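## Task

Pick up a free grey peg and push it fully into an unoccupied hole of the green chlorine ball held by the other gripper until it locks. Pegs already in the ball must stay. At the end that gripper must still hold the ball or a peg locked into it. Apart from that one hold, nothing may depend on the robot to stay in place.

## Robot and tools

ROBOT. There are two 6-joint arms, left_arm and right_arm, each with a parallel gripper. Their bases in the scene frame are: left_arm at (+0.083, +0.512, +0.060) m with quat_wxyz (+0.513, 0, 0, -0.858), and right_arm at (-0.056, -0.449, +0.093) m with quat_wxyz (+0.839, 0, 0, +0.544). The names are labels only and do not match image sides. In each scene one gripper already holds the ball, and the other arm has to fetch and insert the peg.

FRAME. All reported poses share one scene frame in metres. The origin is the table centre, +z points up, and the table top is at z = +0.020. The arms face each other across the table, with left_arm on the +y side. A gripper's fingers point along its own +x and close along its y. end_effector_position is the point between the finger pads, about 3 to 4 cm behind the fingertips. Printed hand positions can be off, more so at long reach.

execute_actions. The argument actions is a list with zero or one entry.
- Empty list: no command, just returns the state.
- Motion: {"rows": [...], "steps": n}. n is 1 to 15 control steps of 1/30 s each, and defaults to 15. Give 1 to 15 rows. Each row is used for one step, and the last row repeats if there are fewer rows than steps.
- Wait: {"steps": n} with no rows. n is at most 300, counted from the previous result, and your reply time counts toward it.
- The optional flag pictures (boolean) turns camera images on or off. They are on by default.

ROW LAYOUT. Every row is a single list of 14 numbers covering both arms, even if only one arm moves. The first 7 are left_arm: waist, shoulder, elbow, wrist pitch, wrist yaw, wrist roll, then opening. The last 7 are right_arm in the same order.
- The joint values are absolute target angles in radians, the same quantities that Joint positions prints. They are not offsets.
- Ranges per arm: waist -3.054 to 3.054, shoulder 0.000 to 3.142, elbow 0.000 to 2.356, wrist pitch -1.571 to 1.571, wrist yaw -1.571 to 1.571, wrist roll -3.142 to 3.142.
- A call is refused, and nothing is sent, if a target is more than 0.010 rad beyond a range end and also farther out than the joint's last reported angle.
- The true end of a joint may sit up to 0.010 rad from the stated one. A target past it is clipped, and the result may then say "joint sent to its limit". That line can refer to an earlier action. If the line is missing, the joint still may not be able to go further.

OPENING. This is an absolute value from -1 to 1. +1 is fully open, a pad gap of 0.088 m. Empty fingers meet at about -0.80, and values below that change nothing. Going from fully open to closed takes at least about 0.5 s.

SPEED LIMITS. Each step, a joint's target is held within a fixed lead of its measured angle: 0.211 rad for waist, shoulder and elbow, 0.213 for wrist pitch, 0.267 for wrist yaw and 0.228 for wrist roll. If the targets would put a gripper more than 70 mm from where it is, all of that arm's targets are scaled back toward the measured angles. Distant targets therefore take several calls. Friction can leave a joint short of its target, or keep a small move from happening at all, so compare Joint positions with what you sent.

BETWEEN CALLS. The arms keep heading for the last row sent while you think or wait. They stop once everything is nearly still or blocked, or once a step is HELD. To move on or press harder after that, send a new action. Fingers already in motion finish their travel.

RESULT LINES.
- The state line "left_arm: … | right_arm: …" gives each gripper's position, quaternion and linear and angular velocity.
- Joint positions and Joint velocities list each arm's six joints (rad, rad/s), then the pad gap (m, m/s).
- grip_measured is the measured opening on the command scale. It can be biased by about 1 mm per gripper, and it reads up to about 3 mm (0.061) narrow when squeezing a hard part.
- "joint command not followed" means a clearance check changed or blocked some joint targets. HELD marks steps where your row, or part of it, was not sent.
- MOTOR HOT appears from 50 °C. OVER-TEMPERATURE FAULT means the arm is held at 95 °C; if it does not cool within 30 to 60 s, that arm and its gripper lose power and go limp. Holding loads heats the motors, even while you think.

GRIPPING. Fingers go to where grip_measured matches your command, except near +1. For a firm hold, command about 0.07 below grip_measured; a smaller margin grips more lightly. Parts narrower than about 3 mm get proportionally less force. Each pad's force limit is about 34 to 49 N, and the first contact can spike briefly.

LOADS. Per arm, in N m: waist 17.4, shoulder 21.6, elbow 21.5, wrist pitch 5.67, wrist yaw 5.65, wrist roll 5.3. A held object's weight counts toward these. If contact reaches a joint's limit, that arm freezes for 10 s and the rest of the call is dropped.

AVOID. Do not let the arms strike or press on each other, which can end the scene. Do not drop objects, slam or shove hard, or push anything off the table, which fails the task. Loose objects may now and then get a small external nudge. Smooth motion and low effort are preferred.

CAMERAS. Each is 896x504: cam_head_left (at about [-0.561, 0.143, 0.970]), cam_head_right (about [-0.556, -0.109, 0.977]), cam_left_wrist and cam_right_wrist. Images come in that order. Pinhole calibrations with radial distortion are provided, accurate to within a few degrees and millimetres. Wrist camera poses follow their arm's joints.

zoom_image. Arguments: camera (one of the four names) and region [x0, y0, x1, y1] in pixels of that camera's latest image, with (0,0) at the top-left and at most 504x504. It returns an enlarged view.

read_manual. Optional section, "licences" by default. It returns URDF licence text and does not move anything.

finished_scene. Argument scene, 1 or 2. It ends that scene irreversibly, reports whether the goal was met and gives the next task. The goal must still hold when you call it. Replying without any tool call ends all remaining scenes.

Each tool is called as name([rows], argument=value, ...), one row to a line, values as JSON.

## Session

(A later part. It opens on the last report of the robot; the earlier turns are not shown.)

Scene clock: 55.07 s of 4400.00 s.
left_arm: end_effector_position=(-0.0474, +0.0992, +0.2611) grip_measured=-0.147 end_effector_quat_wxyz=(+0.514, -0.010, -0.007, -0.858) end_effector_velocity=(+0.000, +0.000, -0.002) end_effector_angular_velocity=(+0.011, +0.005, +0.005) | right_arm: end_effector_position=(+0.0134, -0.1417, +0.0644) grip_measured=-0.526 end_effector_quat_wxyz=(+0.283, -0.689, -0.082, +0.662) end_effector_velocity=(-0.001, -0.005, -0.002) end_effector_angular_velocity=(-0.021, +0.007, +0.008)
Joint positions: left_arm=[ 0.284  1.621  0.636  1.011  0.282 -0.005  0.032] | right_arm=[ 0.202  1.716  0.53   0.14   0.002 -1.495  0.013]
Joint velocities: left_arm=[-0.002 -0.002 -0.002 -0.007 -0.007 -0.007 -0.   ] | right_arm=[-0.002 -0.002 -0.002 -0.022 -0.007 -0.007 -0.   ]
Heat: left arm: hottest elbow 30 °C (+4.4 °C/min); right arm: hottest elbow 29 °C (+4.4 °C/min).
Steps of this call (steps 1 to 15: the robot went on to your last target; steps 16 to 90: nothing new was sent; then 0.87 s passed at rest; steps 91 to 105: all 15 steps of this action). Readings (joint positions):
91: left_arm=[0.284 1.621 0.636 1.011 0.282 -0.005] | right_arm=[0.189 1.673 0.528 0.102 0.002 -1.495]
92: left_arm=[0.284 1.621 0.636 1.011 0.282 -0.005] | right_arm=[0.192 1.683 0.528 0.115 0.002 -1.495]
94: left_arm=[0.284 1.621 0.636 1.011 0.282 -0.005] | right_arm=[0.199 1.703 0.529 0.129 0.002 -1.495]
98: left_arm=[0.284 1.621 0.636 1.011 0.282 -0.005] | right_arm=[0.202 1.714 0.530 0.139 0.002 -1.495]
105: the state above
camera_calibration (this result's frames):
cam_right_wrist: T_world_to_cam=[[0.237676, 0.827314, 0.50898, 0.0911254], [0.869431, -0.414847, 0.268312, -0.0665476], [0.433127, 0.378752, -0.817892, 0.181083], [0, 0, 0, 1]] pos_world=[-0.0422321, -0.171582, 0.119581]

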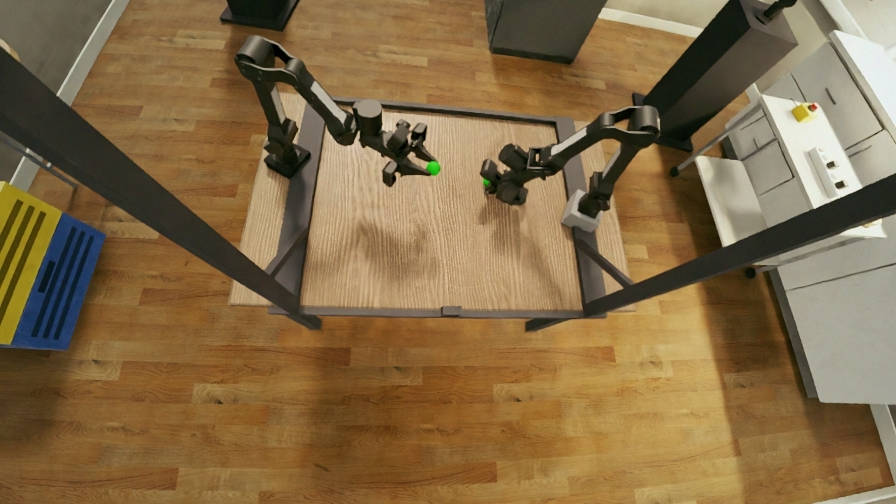

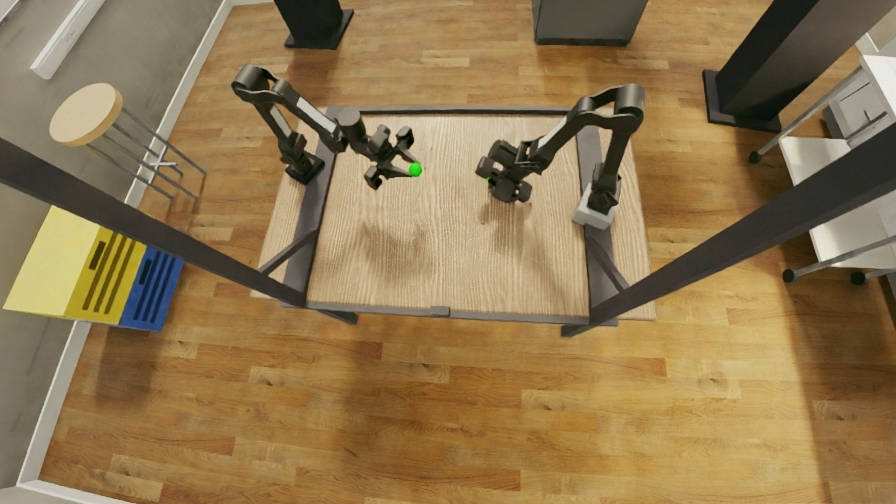

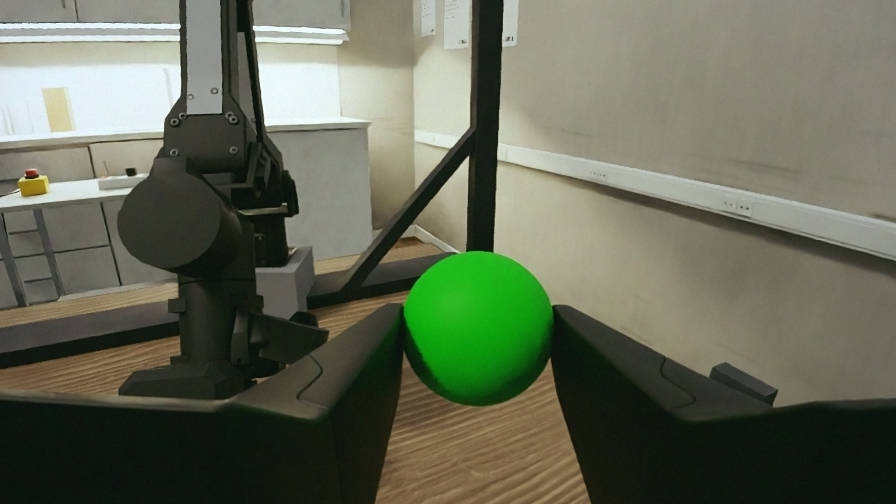

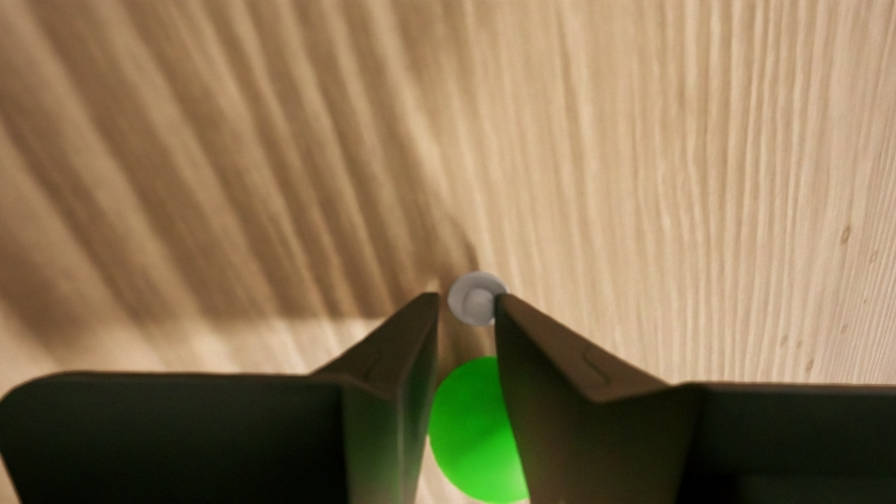

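Shift 3 mm via wrist pitch, advance 4 mm.

execute_actions([
  {"rows":[[0.284,1.621,0.636,1.011,0.282,-0.005,-0.22,0.205,1.725,0.535,0.16,0,-1.5,-0.53],[0.284,1.621,0.636,1.011,0.282,-0.005,-0.22,0.205,1.725,0.535,0.165,0,-1.5,-0.53],[0.284,1.621,0.636,1.011,0.282,-0.005,-0.22,0.205,1.725,0.535,0.17,0,-1.5,-0.53],[0.284,1.621,0.636,1.011,0.282,-0.005,-0.22,0.205,1.747,0.535,0.182,0,-1.5,-0.53]]},
])

zoom_image(camera="cam_right_wrist", region=[380, 230, 560, 400])

Scene clock: 61.10 s of 4400.00 s.
left_arm: end_effector_position=(-0.0474, +0.0992, +0.2611) grip_measured=-0.147 end_effector_quat_wxyz=(+0.514, -0.010, -0.007, -0.858) end_effector_velocity=(-0.002, +0.002, +0.004) end_effector_angular_velocity=(-0.009, +0.009, -0.010) | right_arm: end_effector_position=(+0.0144, -0.1367, +0.0630) grip_measured=-0.526 end_effector_quat_wxyz=(+0.290, -0.688, -0.089, +0.659) end_effector_velocity=(+0.001, -0.005, -0.002) end_effector_angular_velocity=(-0.025, -0.012, +0.013)
Joint positions: left_arm=[ 0.284  1.621  0.636  1.011  0.282 -0.005  0.032] | right_arm=[ 0.202  1.737  0.531  0.18   0.002 -1.495  0.013]
Joint velocities: left_arm=[-0.002 -0.007 -0.002  0.007  0.007 -0.007 -0.   ] | right_arm=[-0.002 -0.002 -0.002 -0.022  0.007 -0.022 -0.   ]
Heat: left arm: hottest elbow 30 °C (+4.1 °C/min); right arm: hottest elbow 29 °C (+4.1 °C/min).
Steps of this call (steps 1 to 15: the robot went on to your last target; steps 16 to 90: nothing new was sent; then 2.53 s passed at rest; steps 91 to 105: all 15 steps of this action). Readings (joint positions):
91: left_arm=[0.284 1.621 0.636 1.011 0.282 -0.005] | right_arm=[0.202 1.717 0.530 0.143 0.002 -1.495]
92: left_arm=[0.284 1.621 0.636 1.011 0.282 -0.005] | right_arm=[0.202 1.717 0.530 0.149 0.002 -1.495]
94: left_arm=[0.284 1.621 0.636 1.011 0.282 -0.005] | right_arm=[0.202 1.721 0.530 0.163 0.002 -1.495]
98: left_arm=[0.284 1.621 0.636 1.011 0.282 -0.005] | right_arm=[0.202 1.735 0.531 0.176 0.002 -1.495]
105: the state above
camera_calibration (this result's frames):
cam_right_wrist: T_world_to_cam=[[0.235084, 0.81719, 0.526247, 0.0850669], [0.868419, -0.419767, 0.263902, -0.0653446], [0.436559, 0.394964, -0.808344, 0.179189], [0, 0, 0, 1]] pos_world=[-0.0414779, -0.167718, 0.117324]

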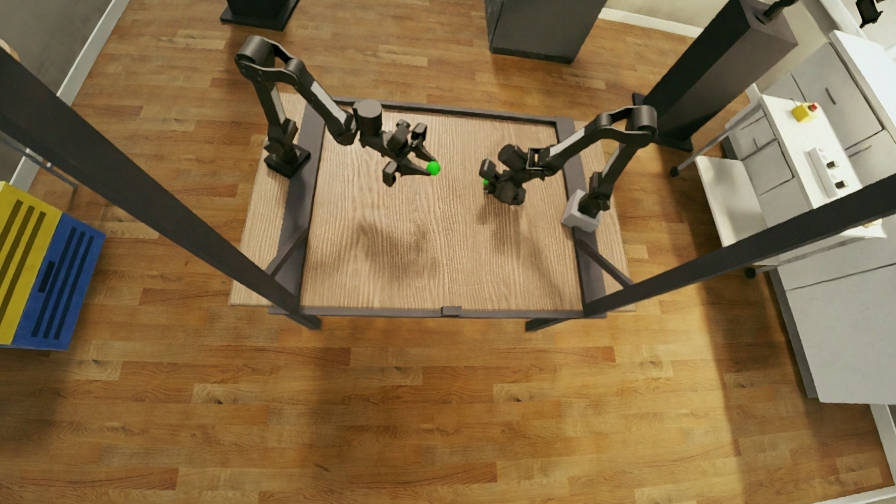

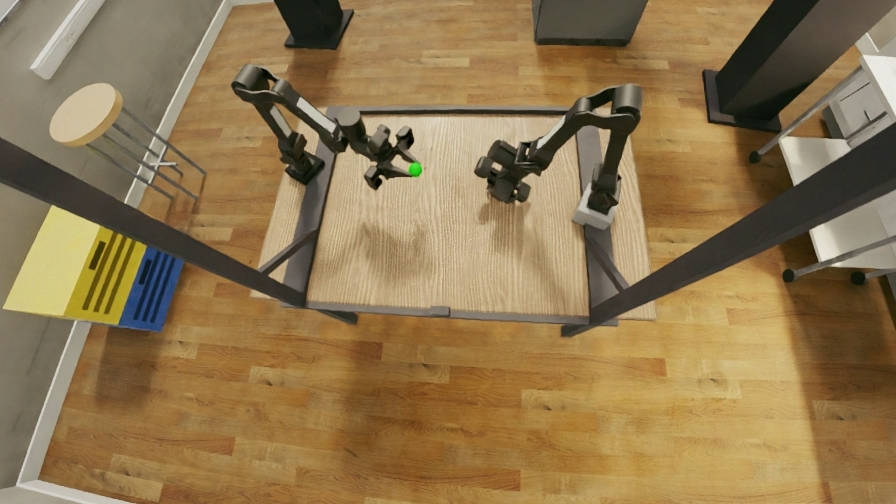

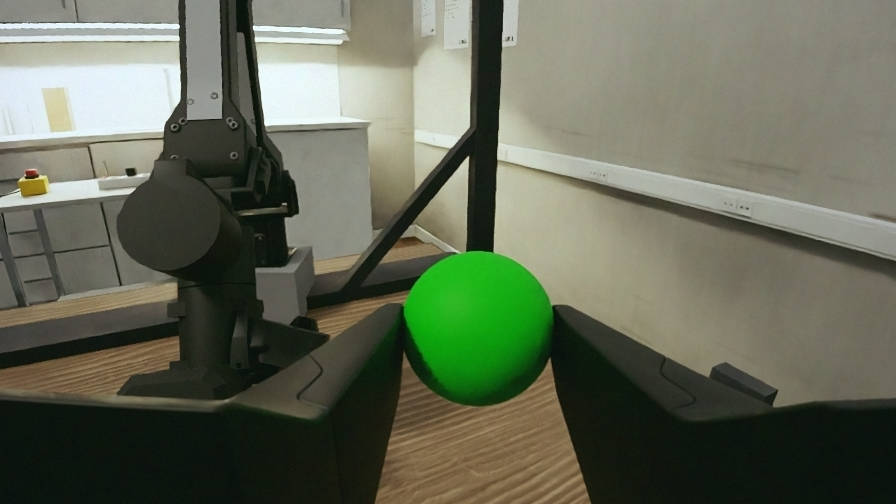

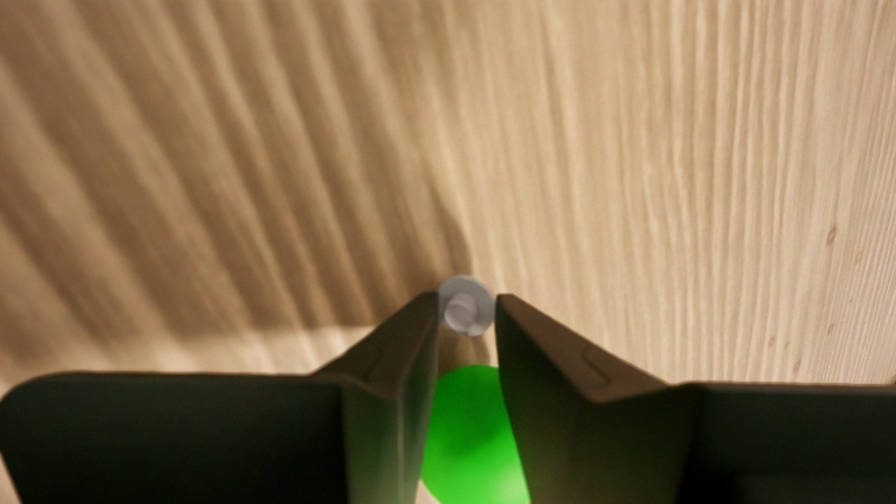

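Region (380, 230, 560, 400) of cam_right_wrist's 896x504 image, scaled by 2.800, with more detail than that image has.

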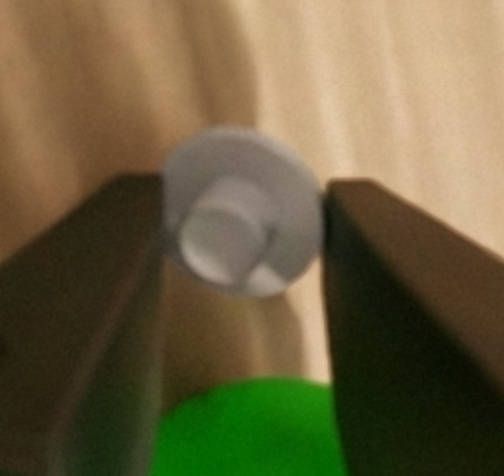

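execute_actions([
  {"rows":[[0.284,1.621,0.636,1.011,0.282,-0.005,-0.22,0.205,1.759,0.535,0.19,0,-1.5,-0.57],[0.284,1.621,0.636,1.011,0.282,-0.005,-0.22,0.205,1.759,0.535,0.19,0,-1.5,-0.57],[0.284,1.621,0.636,1.011,0.282,-0.005,-0.22,0.205,1.759,0.535,0.19,0,-1.5,-0.58],[0.284,1.621,0.636,1.011,0.282,-0.005,-0.22,0.205,1.759,0.535,0.19,0,-1.5,-0.59],[0.284,1.621,0.636,1.011,0.282,-0.005,-0.22,0.205,1.759,0.535,0.19,0,-1.5,-0.60],[0.284,1.621,0.636,1.011,0.282,-0.005,-0.22,0.205,1.759,0.535,0.19,0,-1.5,-0.62],[0.284,1.621,0.636,1.011,0.282,-0.005,-0.22,0.205,1.759,0.535,0.19,0,-1.5,-0.64],[0.284,1.621,0.636,1.011,0.282,-0.005,-0.22,0.205,1.759,0.535,0.19,0,-1.5,-0.66],[0.284,1.621,0.636,1.011,0.282,-0.005,-0.22,0.205,1.759,0.535,0.19,0,-1.5,-0.69],[0.284,1.621,0.636,1.011,0.282,-0.005,-0.22,0.205,1.759,0.535,0.19,0,-1.5,-0.72],[0.284,1.621,0.636,1.011,0.282,-0.005,-0.22,0.205,1.759,0.535,0.19,0,-1.5,-0.76]]},
])

zoom_image(camera="cam_right_wrist", region=[380, 230, 560, 400])

Scene clock: 66.90 s of 4400.00 s.
left_arm: end_effector_position=(-0.0474, +0.0992, +0.2611) grip_measured=-0.147 end_effector_quat_wxyz=(+0.514, -0.010, -0.007, -0.858) end_effector_velocity=(-0.002, +0.001, -0.002) end_effector_angular_velocity=(+0.004, -0.008, -0.010) | right_arm: end_effector_position=(+0.0146, -0.1355, +0.0627) grip_measured=-0.628 end_effector_quat_wxyz=(+0.292, -0.688, -0.091, +0.659) end_effector_velocity=(+0.001, -0.002, -0.001) end_effector_angular_velocity=(-0.008, -0.001, -0.013)
Joint positions: left_arm=[ 0.284  1.621  0.636  1.011  0.282 -0.005  0.032] | right_arm=[ 0.202  1.742  0.531  0.19   0.002 -1.495  0.008]
Joint velocities: left_arm=[-0.002 -0.002 -0.002 -0.007  0.007  0.007 -0.   ] | right_arm=[-0.002 -0.002 -0.002 -0.007  0.007  0.007 -0.   ]
Heat: left arm: hottest elbow 30 °C (+3.0 °C/min); right arm: hottest elbow 28 °C (+2.0 °C/min).
Steps of this call (steps 1 to 15: the robot went on to your last target; steps 16 to 90: nothing new was sent; then 2.30 s passed at rest; steps 91 to 105: all 15 steps of this action). Readings (joint positions):
91: left_arm=[0.284 1.621 0.636 1.011 0.282 -0.005] | right_arm=[0.202 1.739 0.531 0.182 0.002 -1.495]
92: left_arm=[0.284 1.621 0.636 1.011 0.282 -0.005] | right_arm=[0.202 1.741 0.531 0.185 0.002 -1.495]
94: left_arm=[0.284 1.621 0.636 1.011 0.282 -0.005] | right_arm=[0.202 1.741 0.531 0.188 0.002 -1.495]
98: left_arm=[0.284 1.621 0.636 1.011 0.282 -0.005] | right_arm=[0.202 1.742 0.531 0.189 0.002 -1.495]
105: the state above
camera_calibration (this result's frames):
cam_right_wrist: T_world_to_cam=[[0.23447, 0.814435, 0.530772, 0.0835229], [0.868113, -0.421139, 0.262719, -0.0650899], [0.437497, 0.399171, -0.805766, 0.17872], [0, 0, 0, 1]] pos_world=[-0.0412678, -0.166776, 0.116775]

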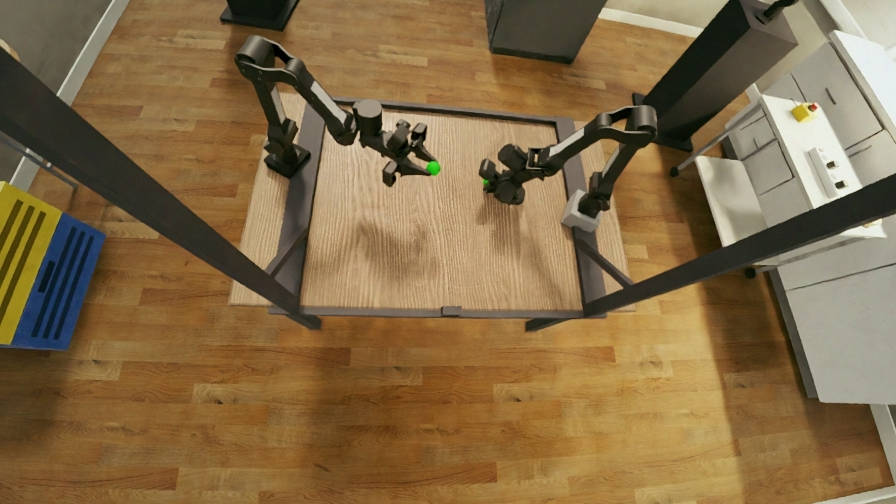

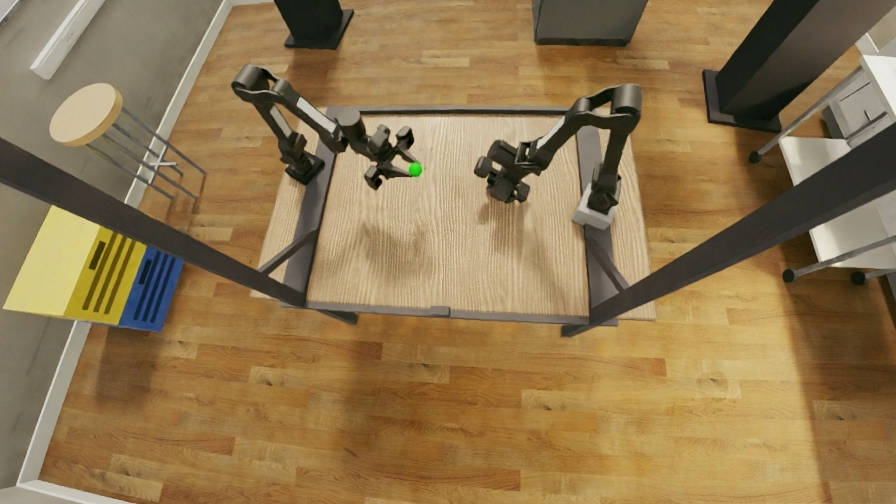

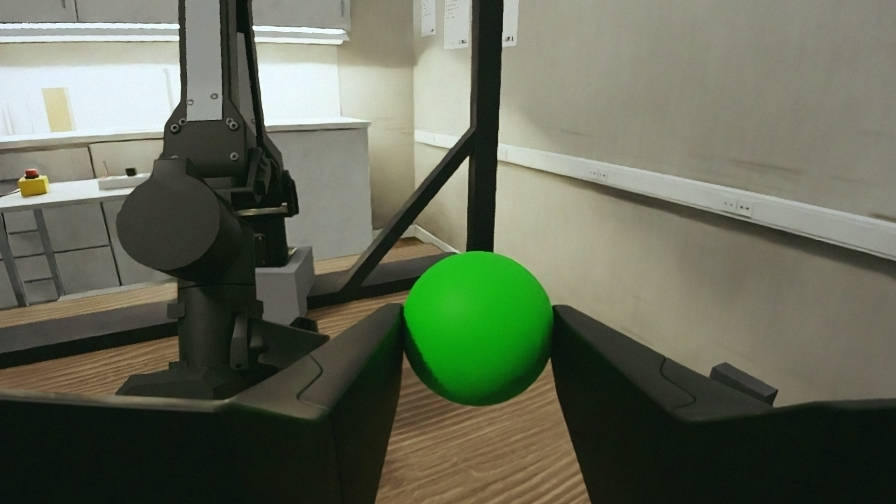

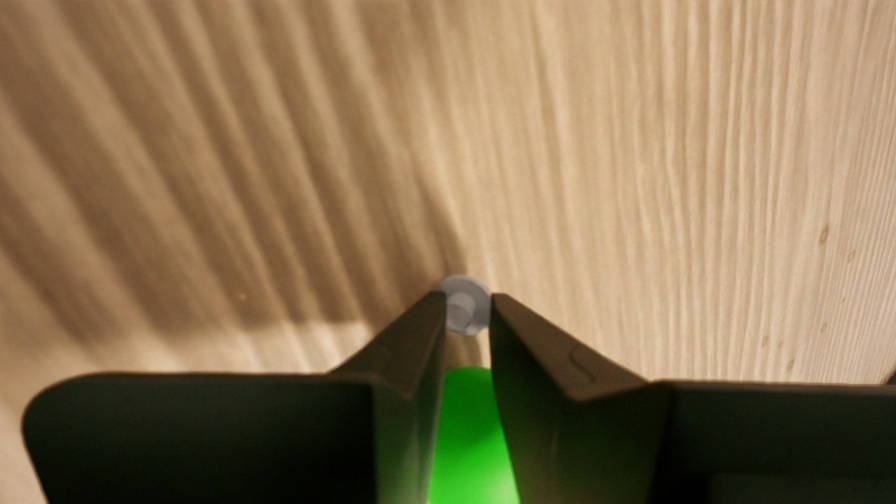

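Region (380, 230, 560, 400) of cam_right_wrist's 896x504 image, scaled by 2.800, with more detail than that image has.

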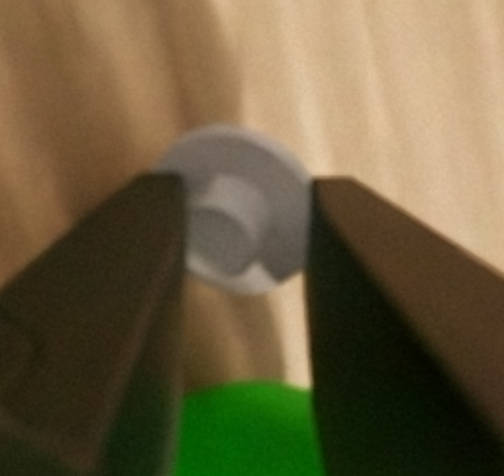

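execute_actions([
  {"rows":[[0.284,1.621,0.636,1.011,0.282,-0.005,-0.22,0.205,1.742,0.535,0.19,0,-1.5,-0.52],[0.284,1.621,0.636,1.011,0.282,-0.005,-0.22,0.205,1.742,0.535,0.19,0,-1.5,-0.52],[0.284,1.621,0.636,1.011,0.282,-0.005,-0.22,0.205,1.742,0.535,0.19,0,-1.5,-0.52],[0.284,1.621,0.636,1.011,0.282,-0.005,-0.22,0.205,1.716,0.535,0.17,0,-1.5,-0.52],[0.284,1.621,0.636,1.011,0.282,-0.005,-0.22,0.205,1.716,0.535,0.165,0,-1.5,-0.52],[0.284,1.621,0.636,1.011,0.282,-0.005,-0.22,0.205,1.716,0.535,0.157,0,-1.5,-0.52]]},
])

zoom_image(camera="cam_right_wrist", region=[380, 230, 560, 400])

Scene clock: 72.43 s of 4400.00 s.
left_arm: end_effector_position=(-0.0474, +0.0992, +0.2611) grip_measured=-0.147 end_effector_quat_wxyz=(+0.514, -0.010, -0.007, -0.858) end_effector_velocity=(+0.002, -0.001, -0.001) end_effector_angular_velocity=(+0.011, +0.005, +0.019) | right_arm: end_effector_position=(+0.0138, -0.1392, +0.0634) grip_measured=-0.524 end_effector_quat_wxyz=(+0.286, -0.689, -0.085, +0.661) end_effector_velocity=(-0.001, -0.005, -0.002) end_effector_angular_velocity=(-0.023, +0.000, +0.020)
Joint positions: left_arm=[ 0.284  1.621  0.636  1.011  0.282 -0.005  0.032] | right_arm=[ 0.202  1.728  0.531  0.159  0.002 -1.495  0.013]
Joint velocities: left_arm=[-0.002 -0.002 -0.002 -0.007 -0.022 -0.007  0.   ] | right_arm=[-0.002 -0.002 -0.002 -0.022 -0.007 -0.022  0.   ]
Heat: left arm: hottest elbow 30 °C (+3.0 °C/min); right arm: hottest elbow 28 °C (+1.0 °C/min).
Steps of this call (steps 1 to 15: the robot went on to your last target; steps 16 to 90: nothing new was sent; then 2.03 s passed at rest; steps 91 to 105: all 15 steps of this action). Readings (joint positions):
91: left_arm=[0.284 1.621 0.636 1.011 0.282 -0.005] | right_arm=[0.202 1.742 0.531 0.190 0.002 -1.495]
92: left_arm=[0.284 1.621 0.636 1.011 0.282 -0.005] | right_arm=[0.202 1.742 0.531 0.191 0.002 -1.495]
94: left_arm=[0.284 1.621 0.636 1.011 0.282 -0.005] | right_arm=[0.202 1.739 0.531 0.190 0.002 -1.495]
98: left_arm=[0.284 1.621 0.636 1.011 0.282 -0.005] | right_arm=[0.202 1.730 0.531 0.166 0.002 -1.495]
105: the state above
camera_calibration (this result's frames):
cam_right_wrist: T_world_to_cam=[[0.236382, 0.823014, 0.516499, 0.088413], [0.869079, -0.416805, 0.266412, -0.0657695], [0.43454, 0.385904, -0.813789, 0.179853], [0, 0, 0, 1]] pos_world=[-0.0418938, -0.169584, 0.118219]

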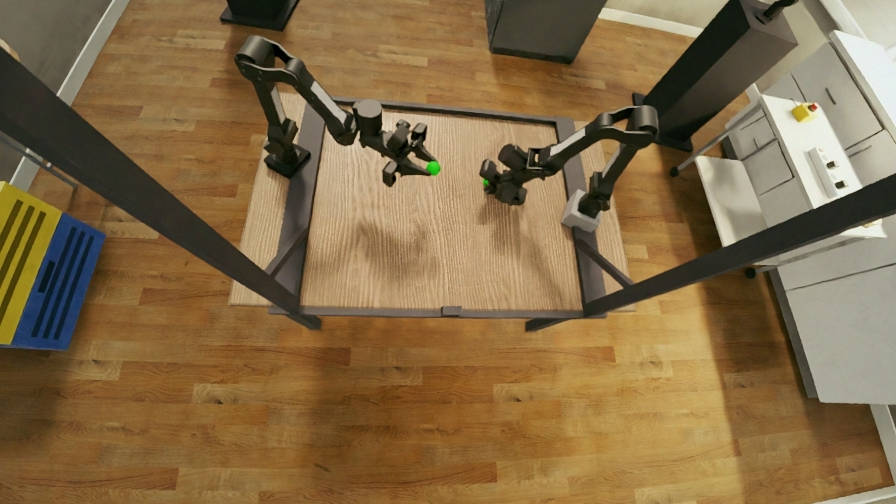

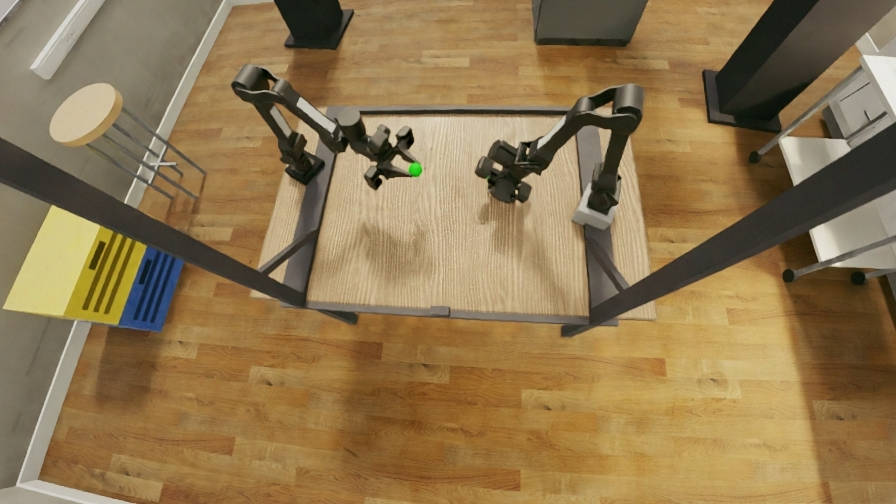

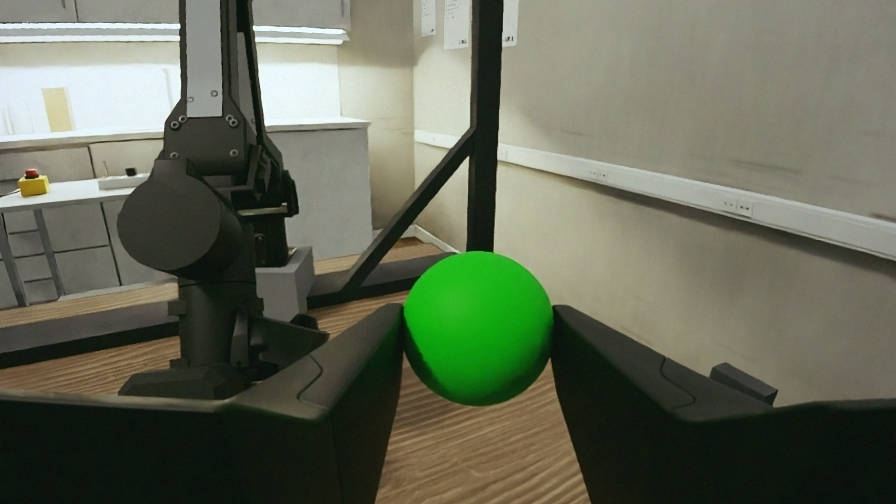

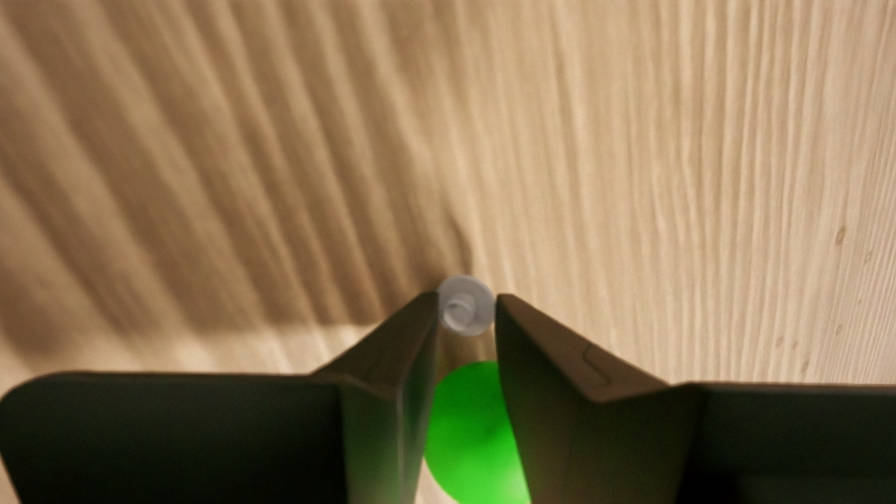

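Region (380, 230, 560, 400) of cam_right_wrist's 896x504 image, scaled by 2.800, with more detail than that image has.

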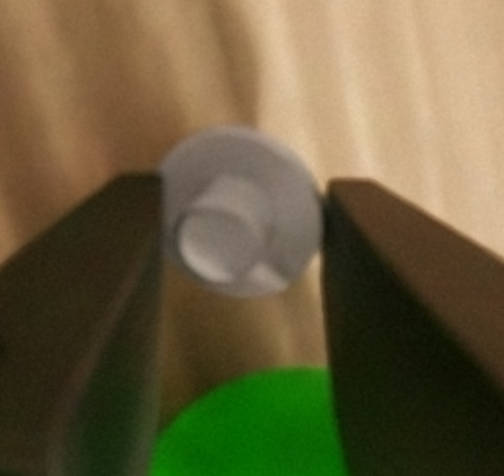

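Dragged it; back off further before shifting.

execute_actions([
  {"rows":[[0.284,1.621,0.636,1.011,0.282,-0.005,-0.22,0.205,1.69,0.535,0.145,0,-1.5,-0.52],[0.284,1.621,0.636,1.011,0.282,-0.005,-0.22,0.205,1.69,0.535,0.14,0,-1.5,-0.52],[0.284,1.621,0.636,1.011,0.282,-0.005,-0.22,0.205,1.69,0.535,0.135,0,-1.5,-0.52],[0.284,1.621,0.636,1.011,0.282,-0.005,-0.22,0.205,1.69,0.535,0.13,0,-1.5,-0.52],[0.284,1.621,0.636,1.011,0.282,-0.005,-0.22,0.205,1.69,0.535,0.13,0,-1.5,-0.52],[0.284,1.621,0.636,1.011,0.282,-0.005,-0.22,0.205,1.69,0.535,0.13,0,-1.5,-0.52],[0.284,1.621,0.636,1.011,0.282,-0.005,-0.22,0.205,1.69,0.535,0.13,0,-1.5,-0.52],[0.284,1.621,0.636,1.011,0.282,-0.005,-0.22,0.205,1.69,0.535,0.116,0,-1.5,-0.54]]},
])

zoom_image(camera="cam_right_wrist", region=[380, 230, 560, 400])

Scene clock: 77.77 s of 4400.00 s.
left_arm: end_effector_position=(-0.0474, +0.0992, +0.2611) grip_measured=-0.147 end_effector_quat_wxyz=(+0.514, -0.010, -0.007, -0.858) end_effector_velocity=(+0.002, -0.002, -0.002) end_effector_angular_velocity=(+0.011, +0.005, +0.010) | right_arm: end_effector_position=(+0.0129, -0.1433, +0.0668) grip_measured=-0.535 end_effector_quat_wxyz=(+0.282, -0.690, -0.080, +0.662) end_effector_velocity=(+0.001, -0.003, -0.001) end_effector_angular_velocity=(-0.020, -0.013, +0.013)
Joint positions: left_arm=[ 0.284  1.621  0.636  1.011  0.282 -0.005  0.032] | right_arm=[ 0.202  1.702  0.531  0.119  0.002 -1.495  0.013]
Joint velocities: left_arm=[ 0.002  0.002  0.002 -0.007 -0.007 -0.007  0.   ] | right_arm=[-0.002 -0.002  0.002 -0.022  0.007 -0.022 -0.001]
Heat: left arm: hottest elbow 30 °C (+2.0 °C/min); right arm: hottest shoulder 28 °C (+0.0 °C/min).
Steps of this call (steps 1 to 15: the robot went on to your last target; steps 16 to 90: nothing new was sent; then 1.83 s passed at rest; steps 91 to 105: all 15 steps of this action). Readings (joint positions):
91: left_arm=[0.284 1.621 0.636 1.011 0.282 -0.005] | right_arm=[0.202 1.724 0.531 0.155 0.002 -1.495]
92: left_arm=[0.284 1.621 0.636 1.011 0.282 -0.005] | right_arm=[0.202 1.718 0.531 0.149 0.002 -1.495]
94: left_arm=[0.284 1.621 0.636 1.011 0.282 -0.005] | right_arm=[0.202 1.708 0.531 0.144 0.002 -1.495]
98: left_arm=[0.284 1.621 0.636 1.011 0.282 -0.005] | right_arm=[0.202 1.702 0.531 0.131 0.002 -1.495]
105: the state above
camera_calibration (this result's frames):
cam_right_wrist: T_world_to_cam=[[0.23795, 0.830046, 0.504384, 0.0920404], [0.869902, -0.413114, 0.269459, -0.0672535], [0.432031, 0.374647, -0.820359, 0.183398], [0, 0, 0, 1]] pos_world=[-0.0426307, -0.172891, 0.122151]

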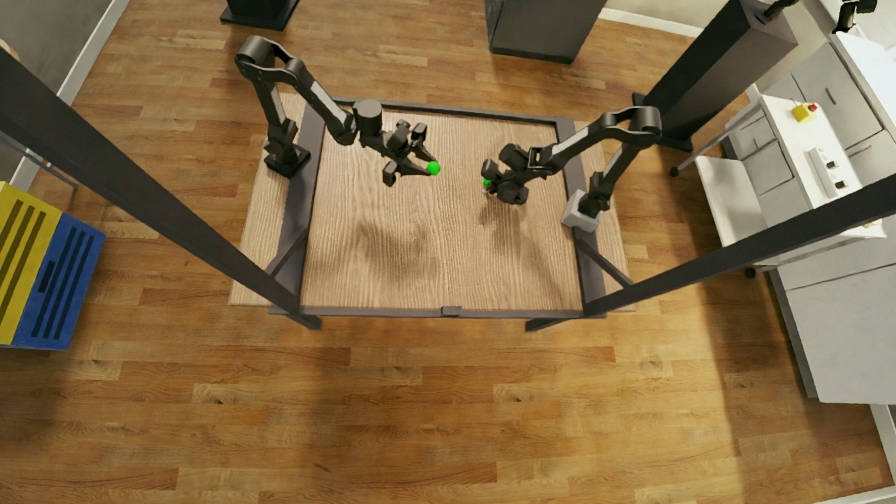

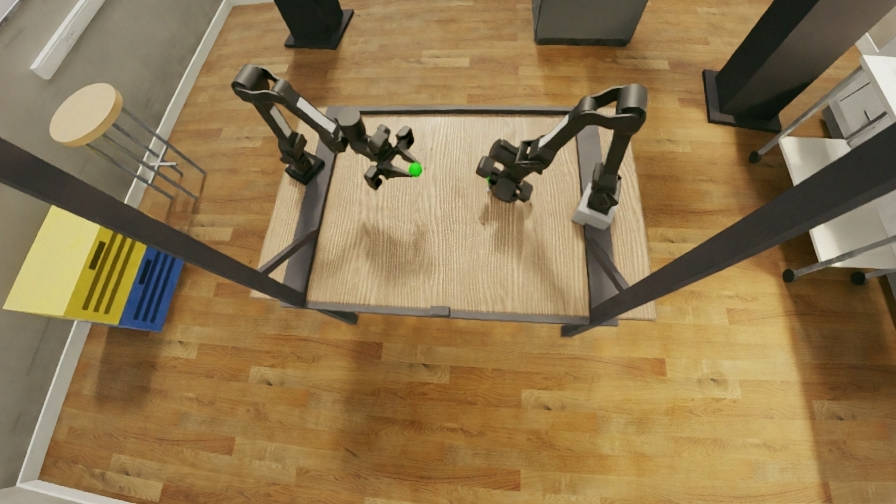

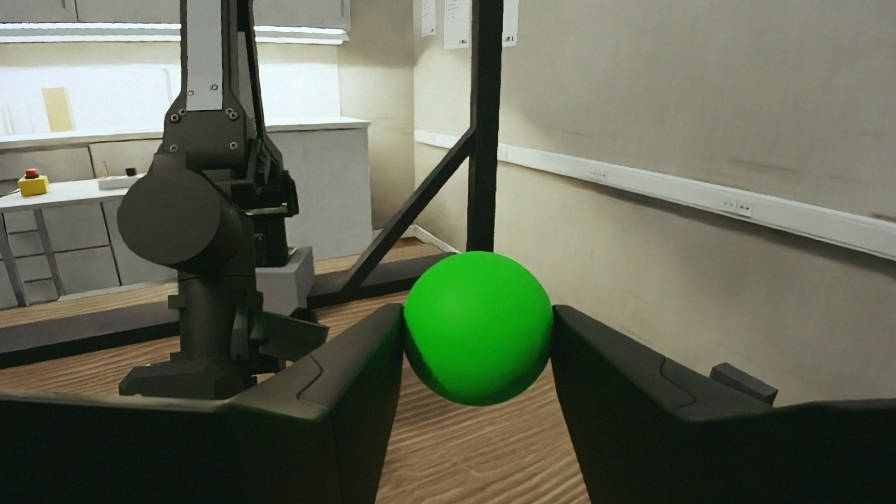

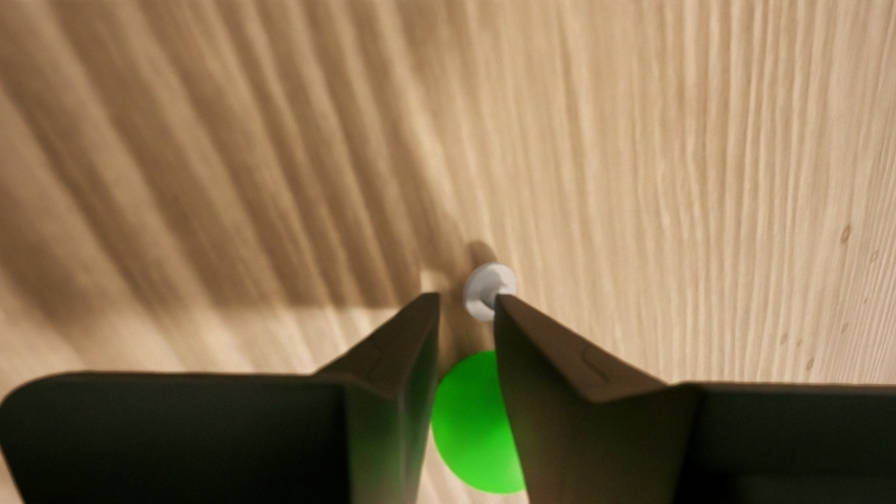

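Region (380, 230, 560, 400) of cam_right_wrist's 896x504 image, scaled by 2.800, with more detail than that image has.

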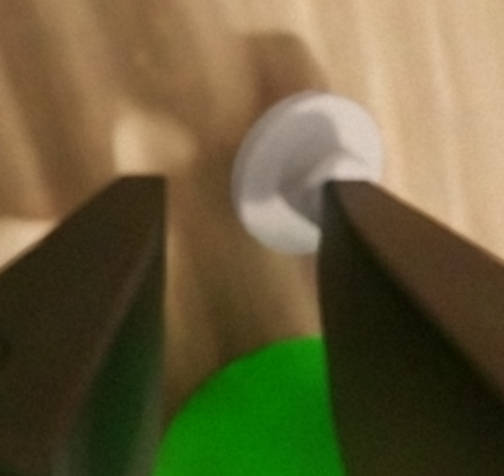

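execute_actions([
  {"rows":[[0.284,1.621,0.636,1.011,0.282,-0.005,-0.22,0.205,1.6,0.535,0.03,0,-1.5,-0.5],[0.284,1.621,0.636,1.011,0.282,-0.005,-0.22,0.205,1.6,0.535,0.03,0,-1.5,-0.5],[0.284,1.621,0.636,1.011,0.282,-0.005,-0.22,0.205,1.6,0.535,0.03,0,-1.5,-0.5],[0.284,1.621,0.636,1.011,0.282,-0.005,-0.22,0.196,1.8,1.197,-0.77,0,-1.5,-0.5]]},
], pictures=false)

execute_actions([
  {"rows":[[0.284,1.621,0.636,1.011,0.282,-0.005,-0.22,0.196,1.992,1.197,-0.77,0,-1.5,-0.5]]},
])

Scene clock: 85.40 s of 4400.00 s.
left_arm: end_effector_position=(-0.0474, +0.0992, +0.2611) grip_measured=-0.147 end_effector_quat_wxyz=(+0.514, -0.010, -0.007, -0.858) end_effector_velocity=(-0.000, -0.000, +0.000) end_effector_angular_velocity=(+0.006, +0.006, +0.005) | right_arm: end_effector_position=(+0.0262, -0.0888, +0.1498) grip_measured=-0.504 end_effector_quat_wxyz=(+0.198, -0.701, +0.010, +0.685) end_effector_velocity=(-0.010, -0.043, +0.134) end_effector_angular_velocity=(-0.398, +0.091, +0.021)
Joint positions: left_arm=[ 0.284  1.621  0.636  1.011  0.282 -0.005  0.032] | right_arm=[ 0.199  1.791  1.168 -0.68   0.002 -1.496  0.014]
Joint velocities: left_arm=[-0.002 -0.002  0.002 -0.007 -0.007 -0.007 -0.   ] | right_arm=[-0.002 -0.076  0.579 -1.062 -0.007 -0.022  0.   ]
Heat: left arm: hottest elbow 30 °C (+2.0 °C/min); right arm: hottest shoulder 28 °C (+0.0 °C/min).
Steps of this call (steps 1 to 15: the robot went on to your last target; steps 16 to 90: nothing new was sent; then 4.13 s passed at rest; steps 91 to 105: all 15 steps of this action). Readings (joint positions):
91: left_arm=[0.284 1.621 0.636 1.011 0.282 -0.005] | right_arm=[0.202 1.689 0.532 0.098 0.002 -1.495]
92: left_arm=[0.284 1.621 0.636 1.011 0.282 -0.005] | right_arm=[0.202 1.668 0.531 0.068 0.002 -1.495]
94: left_arm=[0.284 1.621 0.636 1.011 0.282 -0.005] | right_arm=[0.202 1.660 0.565 -0.006 0.002 -1.495]
98: left_arm=[0.284 1.621 0.636 1.011 0.282 -0.005] | right_arm=[0.200 1.779 0.810 -0.269 0.002 -1.496]
105: the state above

Scene clock: 85.90 s of 4400.00 s.
left_arm: end_effector_position=(-0.0474, +0.0992, +0.2611) grip_measured=-0.147 end_effector_quat_wxyz=(+0.514, -0.010, -0.007, -0.858) end_effector_velocity=(+0.000, +0.001, -0.005) end_effector_angular_velocity=(+0.020, +0.003, +0.005) | right_arm: end_effector_position=(+0.0201, -0.1163, +0.0843) grip_measured=-0.504 end_effector_quat_wxyz=(-0.104, +0.700, -0.106, -0.699) end_effector_velocity=(-0.003, -0.004, +0.002) end_effector_angular_velocity=(-0.012, +0.025, +0.019)
Joint positions: left_arm=[ 0.284  1.621  0.636  1.011  0.282 -0.005  0.032] | right_arm=[ 0.199  1.995  1.192 -0.77   0.002 -1.496  0.014]
Joint velocities: left_arm=[-0.002  0.002 -0.007 -0.007 -0.007 -0.007 -0.   ] | right_arm=[-0.002 -0.007 -0.002 -0.022 -0.022 -0.022 -0.   ]
Heat: left arm: hottest elbow 30 °C (+2.0 °C/min); right arm: hottest shoulder 28 °C (+0.0 °C/min).
Steps of this call (steps 1 to 15: all 15 steps of this action). Readings (joint positions):
1: left_arm=[0.284 1.621 0.636 1.011 0.282 -0.005] | right_arm=[0.199 1.814 1.184 -0.714 0.002 -1.496]
2: left_arm=[0.284 1.621 0.636 1.011 0.282 -0.005] | right_arm=[0.199 1.844 1.200 -0.726 0.002 -1.496]
4: left_arm=[0.284 1.621 0.636 1.011 0.282 -0.005] | right_arm=[0.199 1.925 1.207 -0.745 0.002 -1.496]
8: left_arm=[0.284 1.621 0.636 1.011 0.282 -0.005] | right_arm=[0.199 1.997 1.188 -0.770 0.002 -1.496]
15: the state above
camera_calibration (this result's frames):
cam_right_wrist: T_world_to_cam=[[0.270628, 0.962654, 0.00758082, 0.115707], [0.904539, -0.25697, 0.340257, -0.0556154], [0.329498, -0.0852259, -0.940302, 0.143257], [0, 0, 0, 1]] pos_world=[-0.0282101, -0.113468, 0.152751]

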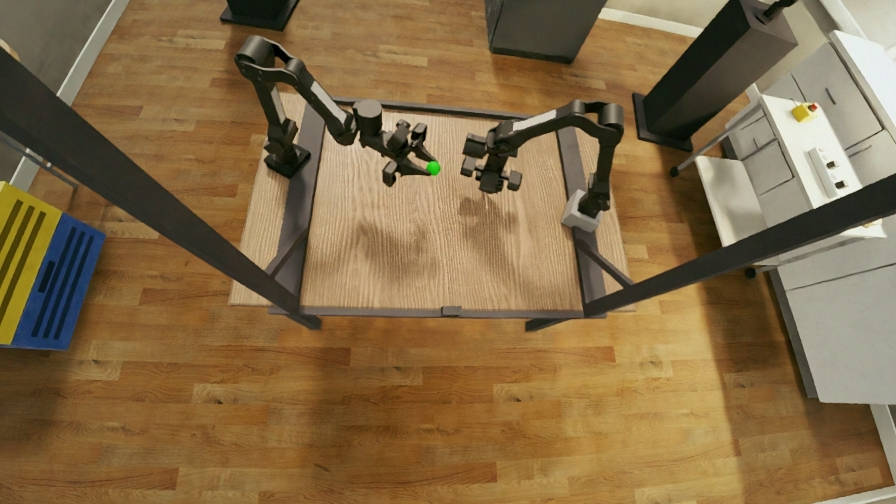

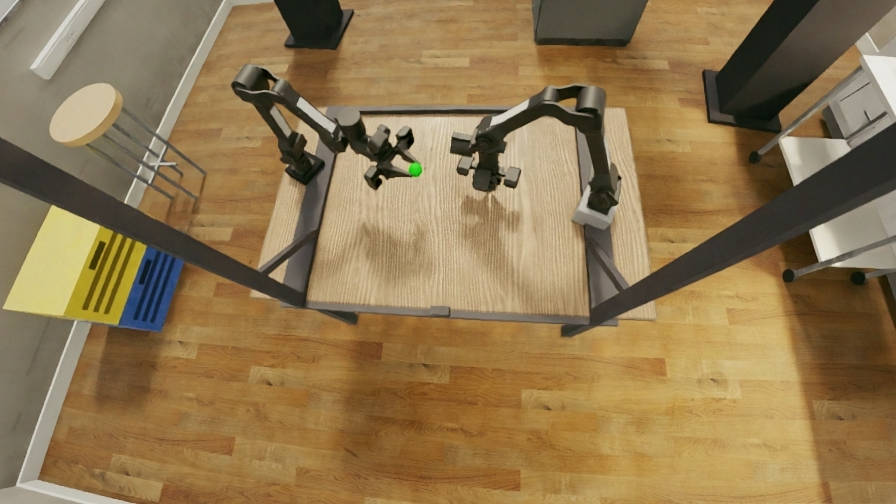

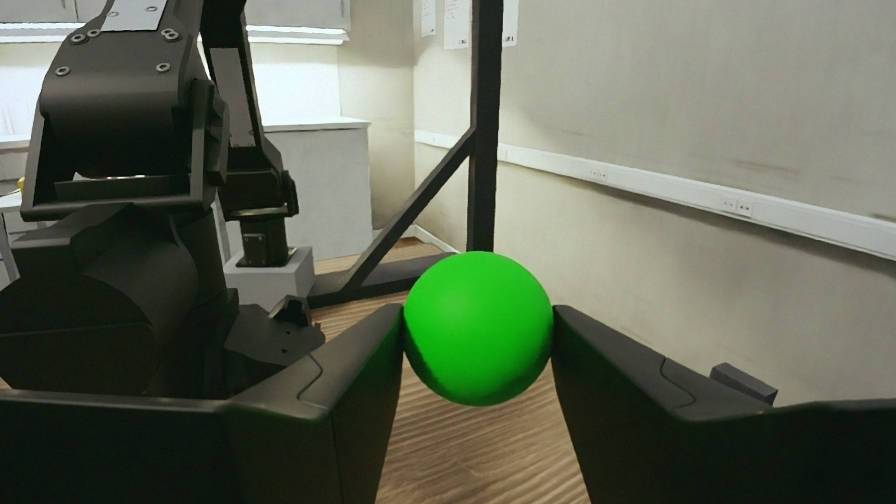

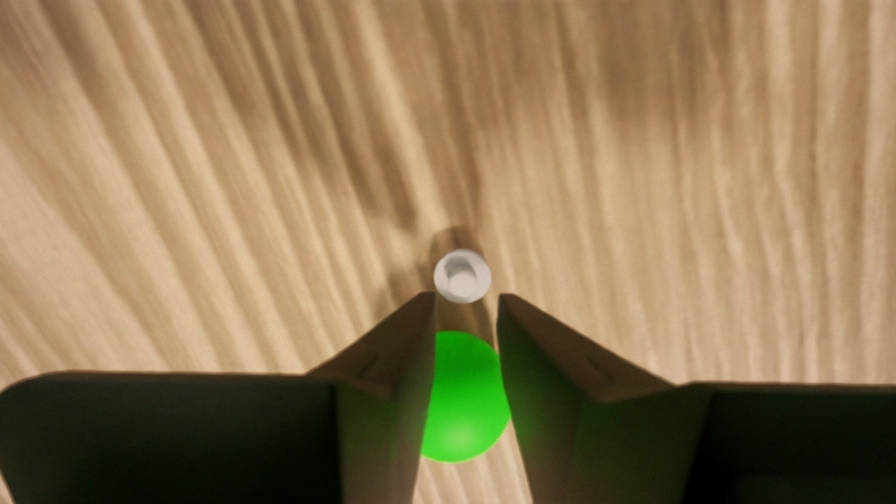

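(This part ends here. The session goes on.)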